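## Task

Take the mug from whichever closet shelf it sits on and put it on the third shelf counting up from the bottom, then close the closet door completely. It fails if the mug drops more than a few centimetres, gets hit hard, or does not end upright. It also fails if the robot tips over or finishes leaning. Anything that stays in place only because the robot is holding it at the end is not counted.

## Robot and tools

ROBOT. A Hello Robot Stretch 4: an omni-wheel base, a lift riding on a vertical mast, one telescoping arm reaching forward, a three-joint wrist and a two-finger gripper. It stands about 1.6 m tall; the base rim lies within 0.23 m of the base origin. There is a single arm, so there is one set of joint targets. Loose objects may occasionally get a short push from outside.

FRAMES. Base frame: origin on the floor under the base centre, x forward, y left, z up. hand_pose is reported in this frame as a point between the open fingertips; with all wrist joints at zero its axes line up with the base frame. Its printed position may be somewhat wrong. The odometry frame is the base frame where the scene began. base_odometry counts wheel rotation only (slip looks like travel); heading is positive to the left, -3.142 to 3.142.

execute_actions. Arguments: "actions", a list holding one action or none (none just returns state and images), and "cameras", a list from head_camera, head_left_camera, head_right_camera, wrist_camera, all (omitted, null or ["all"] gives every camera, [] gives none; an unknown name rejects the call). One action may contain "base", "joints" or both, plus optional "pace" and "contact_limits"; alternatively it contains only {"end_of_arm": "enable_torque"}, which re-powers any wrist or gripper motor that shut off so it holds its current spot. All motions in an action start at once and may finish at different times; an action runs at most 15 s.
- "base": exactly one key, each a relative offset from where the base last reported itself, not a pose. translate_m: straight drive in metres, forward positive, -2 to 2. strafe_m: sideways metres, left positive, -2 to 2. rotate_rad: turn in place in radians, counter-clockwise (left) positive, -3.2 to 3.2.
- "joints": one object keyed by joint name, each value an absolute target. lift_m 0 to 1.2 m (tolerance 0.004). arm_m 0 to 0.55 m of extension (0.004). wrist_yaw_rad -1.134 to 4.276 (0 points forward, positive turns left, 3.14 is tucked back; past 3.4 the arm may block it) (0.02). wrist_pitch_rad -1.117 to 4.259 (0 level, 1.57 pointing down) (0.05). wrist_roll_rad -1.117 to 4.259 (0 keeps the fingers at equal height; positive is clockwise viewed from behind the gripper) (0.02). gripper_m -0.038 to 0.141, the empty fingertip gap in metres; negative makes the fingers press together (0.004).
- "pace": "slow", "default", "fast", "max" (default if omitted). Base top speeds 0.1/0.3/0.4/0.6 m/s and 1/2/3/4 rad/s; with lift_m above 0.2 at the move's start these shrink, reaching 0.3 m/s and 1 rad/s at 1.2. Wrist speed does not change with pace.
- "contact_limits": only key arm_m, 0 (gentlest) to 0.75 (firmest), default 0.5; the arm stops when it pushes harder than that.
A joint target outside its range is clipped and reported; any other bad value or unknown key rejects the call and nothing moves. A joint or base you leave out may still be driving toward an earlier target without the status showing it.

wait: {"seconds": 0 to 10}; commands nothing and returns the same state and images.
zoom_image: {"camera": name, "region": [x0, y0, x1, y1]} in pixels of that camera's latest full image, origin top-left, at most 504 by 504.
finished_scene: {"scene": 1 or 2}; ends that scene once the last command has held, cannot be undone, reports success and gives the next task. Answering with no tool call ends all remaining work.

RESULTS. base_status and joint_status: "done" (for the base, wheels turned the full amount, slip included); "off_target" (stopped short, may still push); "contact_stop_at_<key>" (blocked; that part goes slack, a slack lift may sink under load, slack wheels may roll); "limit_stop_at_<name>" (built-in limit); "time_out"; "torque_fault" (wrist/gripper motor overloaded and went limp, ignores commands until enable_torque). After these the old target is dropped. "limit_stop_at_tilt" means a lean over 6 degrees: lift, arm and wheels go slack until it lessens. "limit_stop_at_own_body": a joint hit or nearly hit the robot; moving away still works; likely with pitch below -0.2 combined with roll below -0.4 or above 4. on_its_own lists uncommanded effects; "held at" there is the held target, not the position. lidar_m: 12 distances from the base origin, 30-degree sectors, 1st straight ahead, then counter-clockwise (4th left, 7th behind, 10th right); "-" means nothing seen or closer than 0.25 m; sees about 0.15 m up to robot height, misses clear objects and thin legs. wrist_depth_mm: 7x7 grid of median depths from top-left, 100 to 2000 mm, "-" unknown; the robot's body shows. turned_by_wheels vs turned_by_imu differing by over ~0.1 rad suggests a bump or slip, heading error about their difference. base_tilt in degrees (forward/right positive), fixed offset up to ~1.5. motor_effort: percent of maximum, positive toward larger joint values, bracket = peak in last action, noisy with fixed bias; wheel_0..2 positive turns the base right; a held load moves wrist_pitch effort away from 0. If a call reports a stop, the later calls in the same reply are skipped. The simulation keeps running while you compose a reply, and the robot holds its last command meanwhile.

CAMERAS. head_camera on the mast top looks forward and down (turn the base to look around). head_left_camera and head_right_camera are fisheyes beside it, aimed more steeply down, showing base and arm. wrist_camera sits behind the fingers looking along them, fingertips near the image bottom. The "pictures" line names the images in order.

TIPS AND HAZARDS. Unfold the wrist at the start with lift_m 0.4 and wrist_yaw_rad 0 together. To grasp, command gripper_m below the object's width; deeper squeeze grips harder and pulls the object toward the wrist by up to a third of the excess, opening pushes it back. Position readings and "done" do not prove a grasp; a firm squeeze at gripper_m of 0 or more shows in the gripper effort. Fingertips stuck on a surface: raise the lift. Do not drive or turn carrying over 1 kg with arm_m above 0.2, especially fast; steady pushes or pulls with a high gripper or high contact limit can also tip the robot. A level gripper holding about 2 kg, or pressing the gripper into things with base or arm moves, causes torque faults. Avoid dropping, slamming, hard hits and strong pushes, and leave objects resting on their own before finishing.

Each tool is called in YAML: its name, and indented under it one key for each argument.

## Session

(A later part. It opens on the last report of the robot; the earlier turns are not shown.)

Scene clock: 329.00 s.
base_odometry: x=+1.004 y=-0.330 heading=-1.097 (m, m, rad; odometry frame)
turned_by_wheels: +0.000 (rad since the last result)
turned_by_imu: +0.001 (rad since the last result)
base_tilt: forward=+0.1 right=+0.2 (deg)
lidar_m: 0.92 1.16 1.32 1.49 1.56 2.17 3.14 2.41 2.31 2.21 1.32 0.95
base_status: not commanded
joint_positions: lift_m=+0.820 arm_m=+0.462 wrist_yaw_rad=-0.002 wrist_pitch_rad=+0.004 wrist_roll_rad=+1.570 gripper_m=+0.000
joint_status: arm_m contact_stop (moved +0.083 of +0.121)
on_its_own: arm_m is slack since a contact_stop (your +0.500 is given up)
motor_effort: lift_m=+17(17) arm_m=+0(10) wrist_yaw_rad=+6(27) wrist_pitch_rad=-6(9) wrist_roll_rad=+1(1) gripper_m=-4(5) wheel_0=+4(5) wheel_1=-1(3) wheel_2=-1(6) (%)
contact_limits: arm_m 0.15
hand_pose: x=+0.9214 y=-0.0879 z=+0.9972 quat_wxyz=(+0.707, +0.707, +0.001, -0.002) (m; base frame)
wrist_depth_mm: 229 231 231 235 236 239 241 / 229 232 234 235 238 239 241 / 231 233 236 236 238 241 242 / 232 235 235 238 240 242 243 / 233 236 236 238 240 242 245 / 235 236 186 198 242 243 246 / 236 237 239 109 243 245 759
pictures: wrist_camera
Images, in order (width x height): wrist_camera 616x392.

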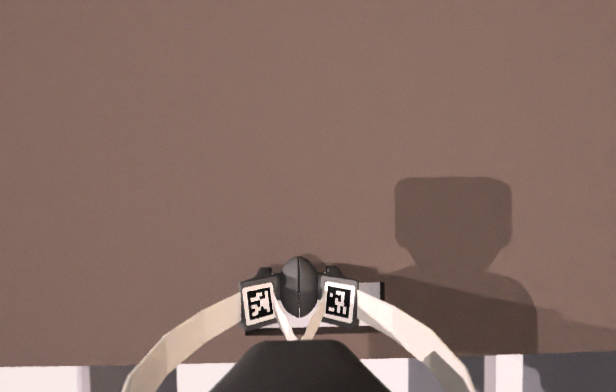

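execute_actions:
  actions:
    - {"base":{"strafe_m":0.4},"joints":{"arm_m":0.49},"contact_limits":{"arm_m":0.15},"pace":"slow"}
  cameras: ["wrist_camera"]

Scene clock: 337.10 s.
base_odometry: x=+1.359 y=-0.148 heading=-1.097 (m, m, rad; odometry frame)
turned_by_wheels: +0.000 (rad since the last result)
turned_by_imu: -0.001 (rad since the last result)
base_tilt: forward=+0.1 right=+0.2 (deg)
lidar_m: 1.24 0.96 1.15 1.09 1.15 1.57 3.14 2.45 2.74 2.62 1.29 1.01
base_status: done
joint_positions: lift_m=+0.820 arm_m=+0.467 wrist_yaw_rad=+0.000 wrist_pitch_rad=+0.005 wrist_roll_rad=+1.570 gripper_m=+0.000
joint_status: arm_m contact_stop (moved +0.005 of +0.028)
on_its_own: arm_m is slack since a contact_stop (your +0.490 is given up)
motor_effort: lift_m=+17(17) arm_m=+0(15) wrist_yaw_rad=+2(63) wrist_pitch_rad=-7(7) wrist_roll_rad=+1(1) gripper_m=-2(3) wheel_0=-4(15) wheel_1=+4(6) wheel_2=+0(12) (%)
contact_limits: arm_m 0.15
hand_pose: x=+0.9266 y=-0.0875 z=+0.9972 quat_wxyz=(+0.707, +0.707, +0.002, -0.002) (m; base frame)
wrist_depth_mm: 917 699 931 946 946 634 798 / 917 699 931 931 946 640 809 / 931 699 931 946 960 640 809 / 917 699 946 931 960 640 809 / 917 691 946 960 960 654 820 / 931 699 187 198 768 654 820 / 917 591 946 109 960 634 809
pictures: wrist_camera
Images, in order (width x height): wrist_camera 616x392.

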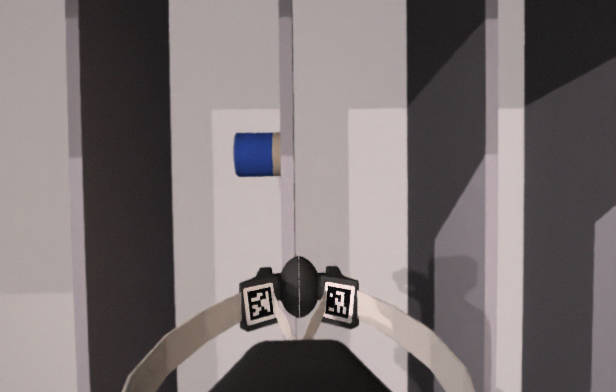

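execute_actions:
  actions:
    - {"base":{"strafe_m":-0.4},"joints":{"arm_m":0.4,"wrist_roll_rad":0}}
  cameras: ["wrist_camera"]

Scene clock: 345.70 s.
base_odometry: x=+1.003 y=-0.330 heading=-1.097 (m, m, rad; odometry frame)
turned_by_wheels: +0.000 (rad since the last result)
turned_by_imu: -0.001 (rad since the last result)
base_tilt: forward=+0.1 right=+0.2 (deg)
lidar_m: 0.92 1.16 1.31 1.50 1.57 2.17 3.14 2.42 2.32 2.20 1.33 0.96
base_status: done
joint_positions: lift_m=+0.820 arm_m=+0.401 wrist_yaw_rad=+0.000 wrist_pitch_rad=+0.005 wrist_roll_rad=+0.000 gripper_m=+0.000
joint_status: all done
motor_effort: lift_m=+17(17) arm_m=-5(1) wrist_yaw_rad=+0(0) wrist_pitch_rad=-9(7) wrist_roll_rad=+0(5) gripper_m=-1(3) wheel_0=+3(11) wheel_1=-1(10) wheel_2=+0(0) (%)
hand_pose: x=+0.8602 y=-0.0874 z=+0.9972 quat_wxyz=(+1.000, +0.000, +0.002, +0.000) (m; base frame)
wrist_depth_mm: 661 661 298 296 294 297 296 / 854 866 715 296 296 298 296 / 1008 1025 1008 297 298 297 297 / 991 723 615 298 300 298 301 / 991 1008 1025 298 298 298 301 / 991 1008 187 198 300 300 300 / 732 683 661 109 301 303 303
pictures: wrist_camera
Images, in order (width x height): wrist_camera 616x392.

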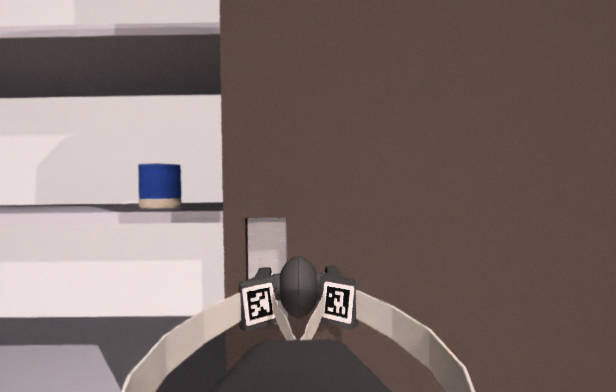

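Handle ~3 cm to the left of the fingertips.

execute_actions:
  actions:
    - {"base":{"strafe_m":0.03},"joints":{"arm_m":0.5},"contact_limits":{"arm_m":0.15}}
  cameras: ["wrist_camera"]

Scene clock: 350.00 s.
base_odometry: x=+1.030 y=-0.317 heading=-1.097 (m, m, rad; odometry frame)
turned_by_wheels: +0.000 (rad since the last result)
turned_by_imu: +0.003 (rad since the last result)
base_tilt: forward=+0.1 right=+0.2 (deg)
lidar_m: 0.92 1.16 1.53 1.46 1.53 2.11 2.72 2.42 2.33 2.25 1.30 0.95
base_status: done
joint_positions: lift_m=+0.820 arm_m=+0.470 wrist_yaw_rad=-0.007 wrist_pitch_rad=+0.003 wrist_roll_rad=+0.000 gripper_m=+0.000
joint_status: arm_m contact_stop (moved +0.069 of +0.099)
on_its_own: arm_m is slack since a contact_stop (your +0.500 is given up); wrist_yaw_rad is at rest, and its effort (+21) is outside its rest range (-13 to +13)
motor_effort: lift_m=+17(17) arm_m=+0(12) wrist_yaw_rad=+21(41) wrist_pitch_rad=-3(10) wrist_roll_rad=+1(0) gripper_m=-2(4) wheel_0=+0(9) wheel_1=+0(10) wheel_2=-6(10) (%)
contact_limits: arm_m 0.15
hand_pose: x=+0.9289 y=-0.0894 z=+0.9975 quat_wxyz=(+1.000, +0.000, +0.002, -0.003) (m; base frame)
wrist_depth_mm: 569 569 569 229 231 231 232 / 866 866 878 230 231 232 233 / 917 931 946 231 233 234 233 / 946 661 741 232 232 233 234 / 931 917 960 234 233 235 236 / 931 960 187 204 234 235 236 / 732 683 732 109 235 236 236
pictures: wrist_camera
Images, in order (width x height): wrist_camera 616x392.

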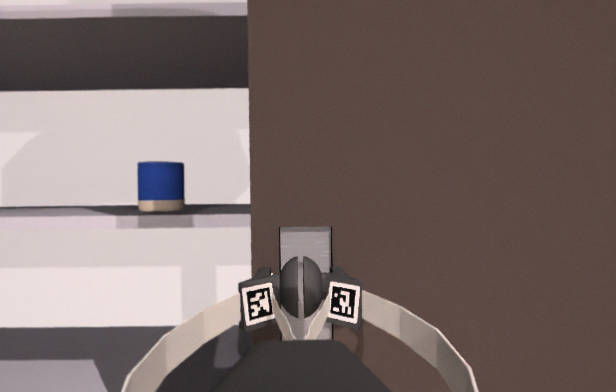

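execute_actions:
  actions:
    - {"base":{"strafe_m":0.4},"joints":{"arm_m":0.49},"contact_limits":{"arm_m":0.15},"pace":"slow"}
  cameras: ["wrist_camera"]

Scene clock: 357.60 s.
base_odometry: x=+1.386 y=-0.135 heading=-1.098 (m, m, rad; odometry frame)
turned_by_wheels: -0.001 (rad since the last result)
turned_by_imu: -0.005 (rad since the last result)
base_tilt: forward=+0.1 right=+0.2 (deg)
lidar_m: 0.93 0.96 1.11 1.06 1.11 1.54 3.13 2.46 2.78 2.64 1.31 0.97
base_status: done
joint_positions: lift_m=+0.820 arm_m=+0.471 wrist_yaw_rad=-0.007 wrist_pitch_rad=+0.004 wrist_roll_rad=+0.000 gripper_m=+0.000
joint_status: arm_m contact_stop (moved +0.001 of +0.020)
on_its_own: arm_m is slack since a contact_stop (your +0.490 is given up); wrist_yaw_rad is at rest, and its effort (+21) is outside its rest range (-13 to +13)
motor_effort: lift_m=+16(17) arm_m=+0(12) wrist_yaw_rad=+21(49) wrist_pitch_rad=-5(4) wrist_roll_rad=+0(1) gripper_m=-3(2) wheel_0=-10(21) wheel_1=+1(8) wheel_2=-7(11) (%)
contact_limits: arm_m 0.15
hand_pose: x=+0.9302 y=-0.0894 z=+0.9973 quat_wxyz=(+1.000, +0.000, +0.002, -0.004) (m; base frame)
wrist_depth_mm: 564 580 574 234 234 236 236 / 691 866 878 234 235 237 237 / 699 931 946 236 236 237 237 / 668 946 931 236 236 238 238 / 683 946 946 248 237 238 239 / 699 946 189 196 238 239 240 / 654 691 668 109 240 240 241
pictures: wrist_camera
Images, in order (width x height): wrist_camera 616x392.

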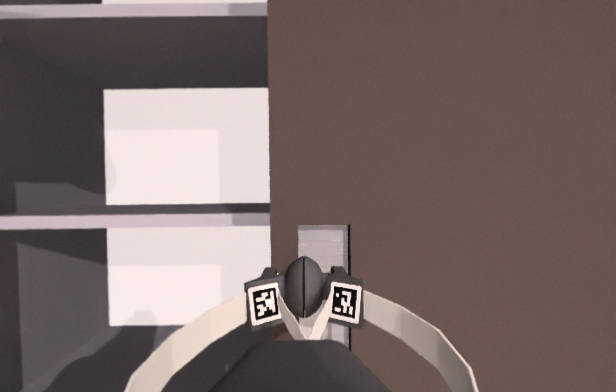

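Moving. Continue.

execute_actions:
  actions:
    - {"base":{"strafe_m":0.34},"joints":{"arm_m":0.49},"contact_limits":{"arm_m":0.15},"pace":"slow"}
  cameras: ["wrist_camera"]

Scene clock: 365.97 s.
base_odometry: x=+1.689 y=+0.019 heading=-1.100 (m, m, rad; odometry frame)
turned_by_wheels: -0.002 (rad since the last result)
turned_by_imu: -0.005 (rad since the last result)
base_tilt: forward=+0.1 right=+0.2 (deg)
lidar_m: 0.89 1.04 0.75 0.72 0.76 1.05 3.07 2.61 3.13 2.98 1.32 0.95
base_status: done
joint_positions: lift_m=+0.820 arm_m=+0.480 wrist_yaw_rad=-0.012 wrist_pitch_rad=+0.004 wrist_roll_rad=+0.000 gripper_m=+0.000
joint_status: arm_m contact_stop (moved +0.008 of +0.019)
on_its_own: arm_m is slack since a contact_stop (your +0.490 is given up); wrist_yaw_rad is at rest, and its effort (+36) is outside its rest range (-13 to +13)
motor_effort: lift_m=+17(17) arm_m=+0(11) wrist_yaw_rad=+36(67) wrist_pitch_rad=-7(6) wrist_roll_rad=+0(0) gripper_m=-6(5) wheel_0=-9(25) wheel_1=+1(6) wheel_2=-13(16) (%)
contact_limits: arm_m 0.15
hand_pose: x=+0.9381 y=-0.0910 z=+0.9972 quat_wxyz=(+1.000, +0.000, +0.002, -0.006) (m; base frame)
wrist_depth_mm: 206 195 267 229 230 234 234 / 208 196 265 230 232 233 235 / 209 196 264 231 233 235 236 / 209 196 262 232 234 235 236 / 210 197 258 245 234 236 238 / 211 198 185 199 187 237 239 / 211 198 216 109 236 236 238
pictures: wrist_camera
Images, in order (width x height): wrist_camera 616x392.

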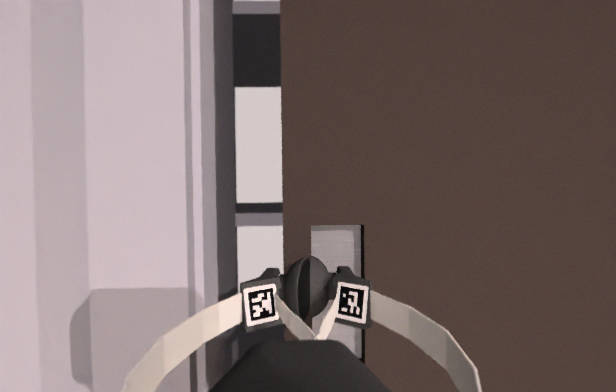

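execute_actions:
  actions:
    - {"base":{"strafe_m":0.045},"joints":{"arm_m":0.49},"contact_limits":{"arm_m":0.15},"pace":"slow"}
  cameras: ["wrist_camera","head_camera"]

Scene clock: 370.73 s.
base_odometry: x=+1.729 y=+0.040 heading=-1.102 (m, m, rad; odometry frame)
turned_by_wheels: -0.002 (rad since the last result)
turned_by_imu: -0.003 (rad since the last result)
base_tilt: forward=+0.1 right=+0.2 (deg)
lidar_m: 0.89 0.96 0.71 0.67 0.70 0.97 2.82 2.65 3.17 3.02 1.31 0.97
base_status: done
joint_positions: lift_m=+0.820 arm_m=+0.488 wrist_yaw_rad=-0.022 wrist_pitch_rad=+0.004 wrist_roll_rad=+0.000 gripper_m=+0.000
joint_status: all done
on_its_own: wrist_yaw_rad is at rest, and its effort (+63) is outside its rest range (-13 to +13)
motor_effort: lift_m=+17(17) arm_m=+9(10) wrist_yaw_rad=+63(80) wrist_pitch_rad=-5(6) wrist_roll_rad=+0(0) gripper_m=-3(6) wheel_0=-10(21) wheel_1=+0(6) wheel_2=-16(16) (%)
contact_limits: arm_m 0.15
hand_pose: x=+0.9458 y=-0.0937 z=+0.9973 quat_wxyz=(+1.000, +0.000, +0.002, -0.011) (m; base frame)
wrist_depth_mm: 198 200 190 224 225 229 230 / 200 201 190 224 227 230 231 / 201 202 191 226 228 230 232 / 200 202 191 226 229 230 233 / 202 203 192 227 229 233 235 / 202 204 185 202 188 231 235 / 203 204 193 109 231 233 235
pictures: head_camera, wrist_camera
Images, in order (width x height): head_camera 420x560, wrist_camera 616x392.

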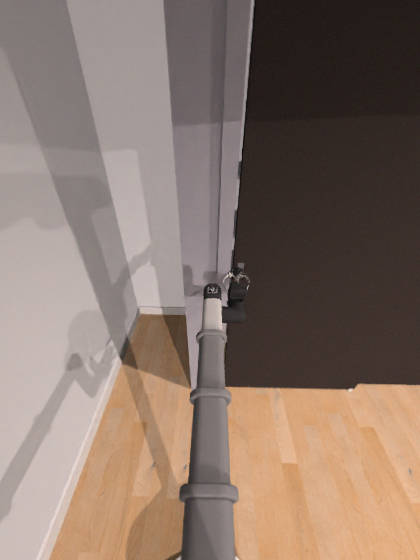

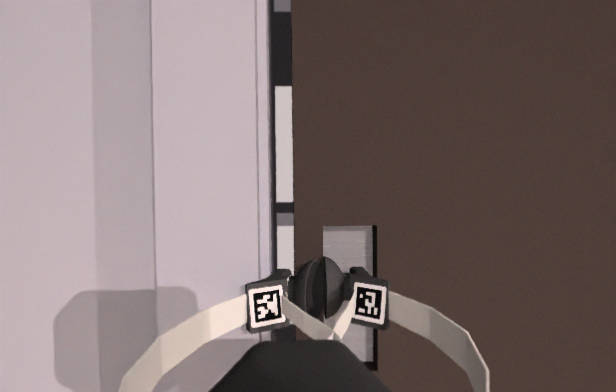

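execute_actions:
  actions:
    - {"base":{"strafe_m":-0.02},"joints":{"arm_m":0.44,"wrist_roll_rad":1.1}}
  cameras: ["wrist_camera"]

Scene clock: 376.43 s.
base_odometry: x=+1.711 y=+0.031 heading=-1.103 (m, m, rad; odometry frame)
turned_by_wheels: -0.001 (rad since the last result)
turned_by_imu: -0.001 (rad since the last result)
base_tilt: forward=+0.1 right=+0.2 (deg)
lidar_m: 0.89 1.01 0.72 0.70 0.74 1.01 2.94 2.63 3.16 3.01 1.31 0.97
base_status: done
joint_positions: lift_m=+0.820 arm_m=+0.441 wrist_yaw_rad=+0.000 wrist_pitch_rad=+0.005 wrist_roll_rad=+1.100 gripper_m=+0.000
joint_status: all done
motor_effort: lift_m=+17(17) arm_m=-5(8) wrist_yaw_rad=+2(64) wrist_pitch_rad=-7(7) wrist_roll_rad=+2(8) gripper_m=-3(6) wheel_0=-1(8) wheel_1=-1(14) wheel_2=-4(16) (%)
hand_pose: x=+0.9002 y=-0.0875 z=+0.9972 quat_wxyz=(+0.853, +0.523, +0.002, -0.001) (m; base frame)
wrist_depth_mm: 258 260 262 263 265 266 268 / 259 262 263 265 267 268 270 / 260 262 264 265 266 268 271 / 246 265 265 266 268 270 272 / 234 236 266 279 270 271 272 / 247 236 186 198 270 273 274 / 250 251 238 109 254 272 276
pictures: wrist_camera
Images, in order (width x height): wrist_camera 616x392.

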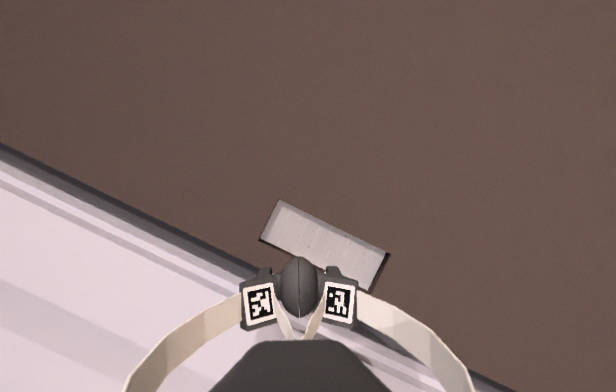

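execute_actions:
  actions:
    - {"base":{"strafe_m":-0.03},"joints":{"arm_m":0.5},"contact_limits":{"arm_m":0.15}}
  cameras: ["wrist_camera"]

Scene clock: 380.60 s.
base_odometry: x=+1.684 y=+0.018 heading=-1.102 (m, m, rad; odometry frame)
turned_by_wheels: +0.001 (rad since the last result)
turned_by_imu: +0.002 (rad since the last result)
base_tilt: forward=+0.1 right=+0.2 (deg)
lidar_m: 0.91 1.05 0.76 0.72 0.77 1.06 3.10 2.58 3.13 2.97 1.33 0.98
base_status: done
joint_positions: lift_m=+0.820 arm_m=+0.483 wrist_yaw_rad=+0.001 wrist_pitch_rad=+0.006 wrist_roll_rad=+1.101 gripper_m=+0.000
joint_status: arm_m contact_stop (moved +0.042 of +0.059)
on_its_own: arm_m is slack since a contact_stop (your +0.500 is given up)
motor_effort: lift_m=+17(17) arm_m=+0(11) wrist_yaw_rad=-2(16) wrist_pitch_rad=-13(18) wrist_roll_rad=-2(4) gripper_m=-2(1) wheel_0=+9(10) wheel_1=+3(9) wheel_2=-2(6) (%)
contact_limits: arm_m 0.15
hand_pose: x=+0.9421 y=-0.0871 z=+0.9967 quat_wxyz=(+0.852, +0.523, +0.003, -0.001) (m; base frame)
wrist_depth_mm: 220 221 222 224 225 228 229 / 221 223 223 225 227 228 230 / 222 223 225 228 228 230 231 / 223 225 227 228 230 231 232 / 221 227 227 229 230 232 234 / 195 209 187 194 231 233 236 / 195 196 199 109 233 236 236
pictures: wrist_camera
Images, in order (width x height): wrist_camera 616x392.

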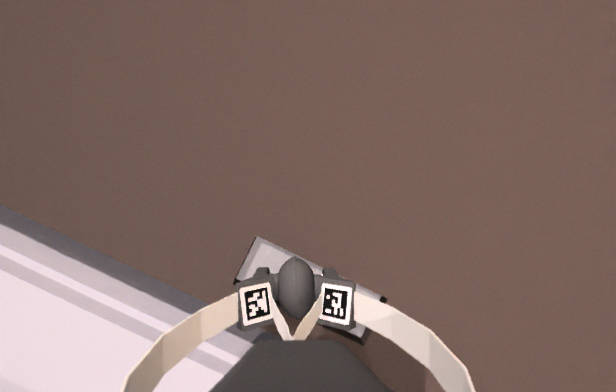

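execute_actions:
  actions:
    - {"base":{"strafe_m":0.025},"joints":{"arm_m":0.5},"contact_limits":{"arm_m":0.15},"pace":"slow"}
  cameras: ["wrist_camera","head_camera"]

Scene clock: 385.03 s.
base_odometry: x=+1.706 y=+0.029 heading=-1.103 (m, m, rad; odometry frame)
turned_by_wheels: -0.001 (rad since the last result)
turned_by_imu: -0.002 (rad since the last result)
base_tilt: forward=+0.1 right=+0.2 (deg)
lidar_m: 0.87 1.01 0.74 0.70 0.74 1.02 2.97 2.62 3.15 3.01 1.34 0.98
base_status: done
joint_positions: lift_m=+0.820 arm_m=+0.484 wrist_yaw_rad=-0.009 wrist_pitch_rad=+0.003 wrist_roll_rad=+1.101 gripper_m=+0.000
joint_status: arm_m contact_stop (moved +0.001 of +0.017)
on_its_own: arm_m is slack since a contact_stop (your +0.500 is given up); wrist_yaw_rad is at rest, and its effort (+28) is outside its rest range (-13 to +13)
motor_effort: lift_m=+17(17) arm_m=+0(13) wrist_yaw_rad=+28(44) wrist_pitch_rad=-2(12) wrist_roll_rad=-2(2) gripper_m=-2(2) wheel_0=-8(14) wheel_1=+2(10) wheel_2=-7(6) (%)
contact_limits: arm_m 0.15
hand_pose: x=+0.9423 y=-0.0901 z=+0.9976 quat_wxyz=(+0.852, +0.523, -0.001, -0.005) (m; base frame)
wrist_depth_mm: 222 224 226 228 229 230 233 / 222 224 226 228 229 231 233 / 222 225 229 229 231 231 234 / 224 226 227 229 229 232 234 / 198 226 228 229 232 233 235 / 193 195 187 195 232 234 235 / 194 195 196 108 234 234 236
pictures: head_camera, wrist_camera
Images, in order (width x height): head_camera 420x560, wrist_camera 616x392.

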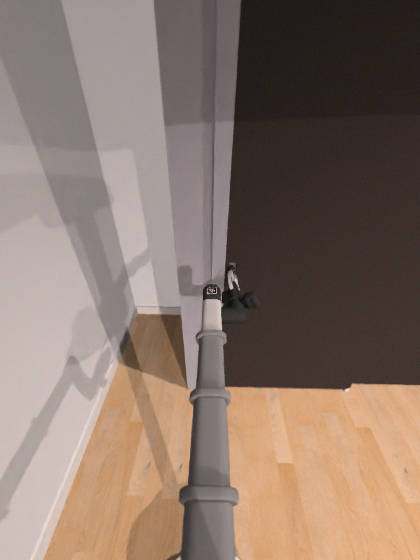

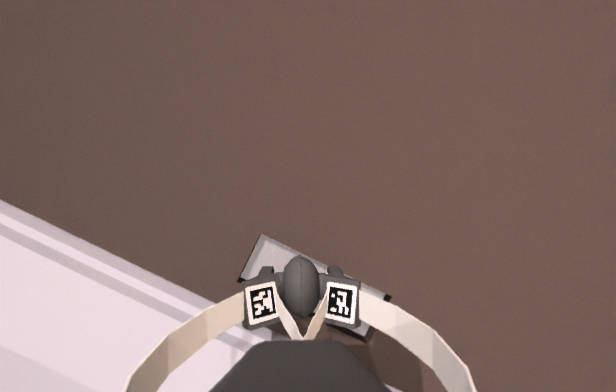

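Looks closed. Retract the arm and back away to verify the whole closet.

execute_actions:
  actions:
    - {"base":{"translate_m":-0.5},"joints":{"arm_m":0.0,"wrist_roll_rad":0}}
  cameras: ["head_camera","head_left_camera","head_right_camera"]

Scene clock: 391.43 s.
base_odometry: x=+1.481 y=+0.475 heading=-1.103 (m, m, rad; odometry frame)
turned_by_wheels: +0.000 (rad since the last result)
turned_by_imu: -0.001 (rad since the last result)
base_tilt: forward=+0.1 right=+0.2 (deg)
lidar_m: 1.41 1.01 0.74 0.71 0.75 1.03 2.59 2.18 2.59 2.99 2.10 1.49
base_status: done
joint_positions: lift_m=+0.820 arm_m=+0.001 wrist_yaw_rad=+0.000 wrist_pitch_rad=+0.005 wrist_roll_rad=+0.000 gripper_m=+0.000
joint_status: all done
motor_effort: lift_m=+17(17) arm_m=-4(4) wrist_yaw_rad=+1(28) wrist_pitch_rad=-8(9) wrist_roll_rad=+1(5) gripper_m=-2(3) wheel_0=-3(10) wheel_1=-1(7) wheel_2=+2(13) (%)
hand_pose: x=+0.4602 y=-0.0875 z=+0.9971 quat_wxyz=(+1.000, +0.000, +0.002, +0.000) (m; base frame)
wrist_depth_mm: 1160 1756 1921 1182 1182 1205 1229 / 1138 1808 1808 1205 1182 1182 1229 / 1160 1808 1863 1229 1182 1182 1229 / 1138 1756 1921 1182 1182 1205 1229 / 1138 1756 1921 1182 1205 1205 1255 / 1160 1756 186 198 1205 1205 1229 / 1160 1464 1921 109 1205 1205 1255
pictures: head_camera, head_left_camera, head_right_camera
Images, in order (width x height): head_camera 420x560, head_left_camera 420x672, head_right_camera 420x672.

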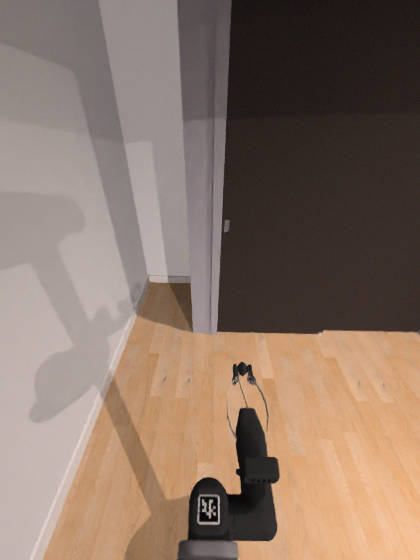

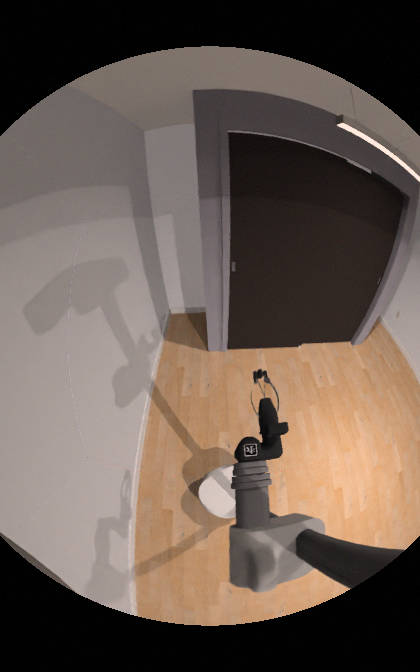

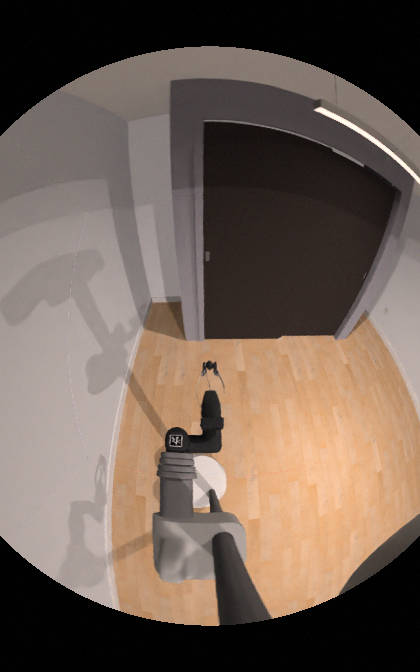

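Closet is shut on both sides. Finishing scene 1.

finished_scene:
  scene: 1

The scene is finished: the task was done.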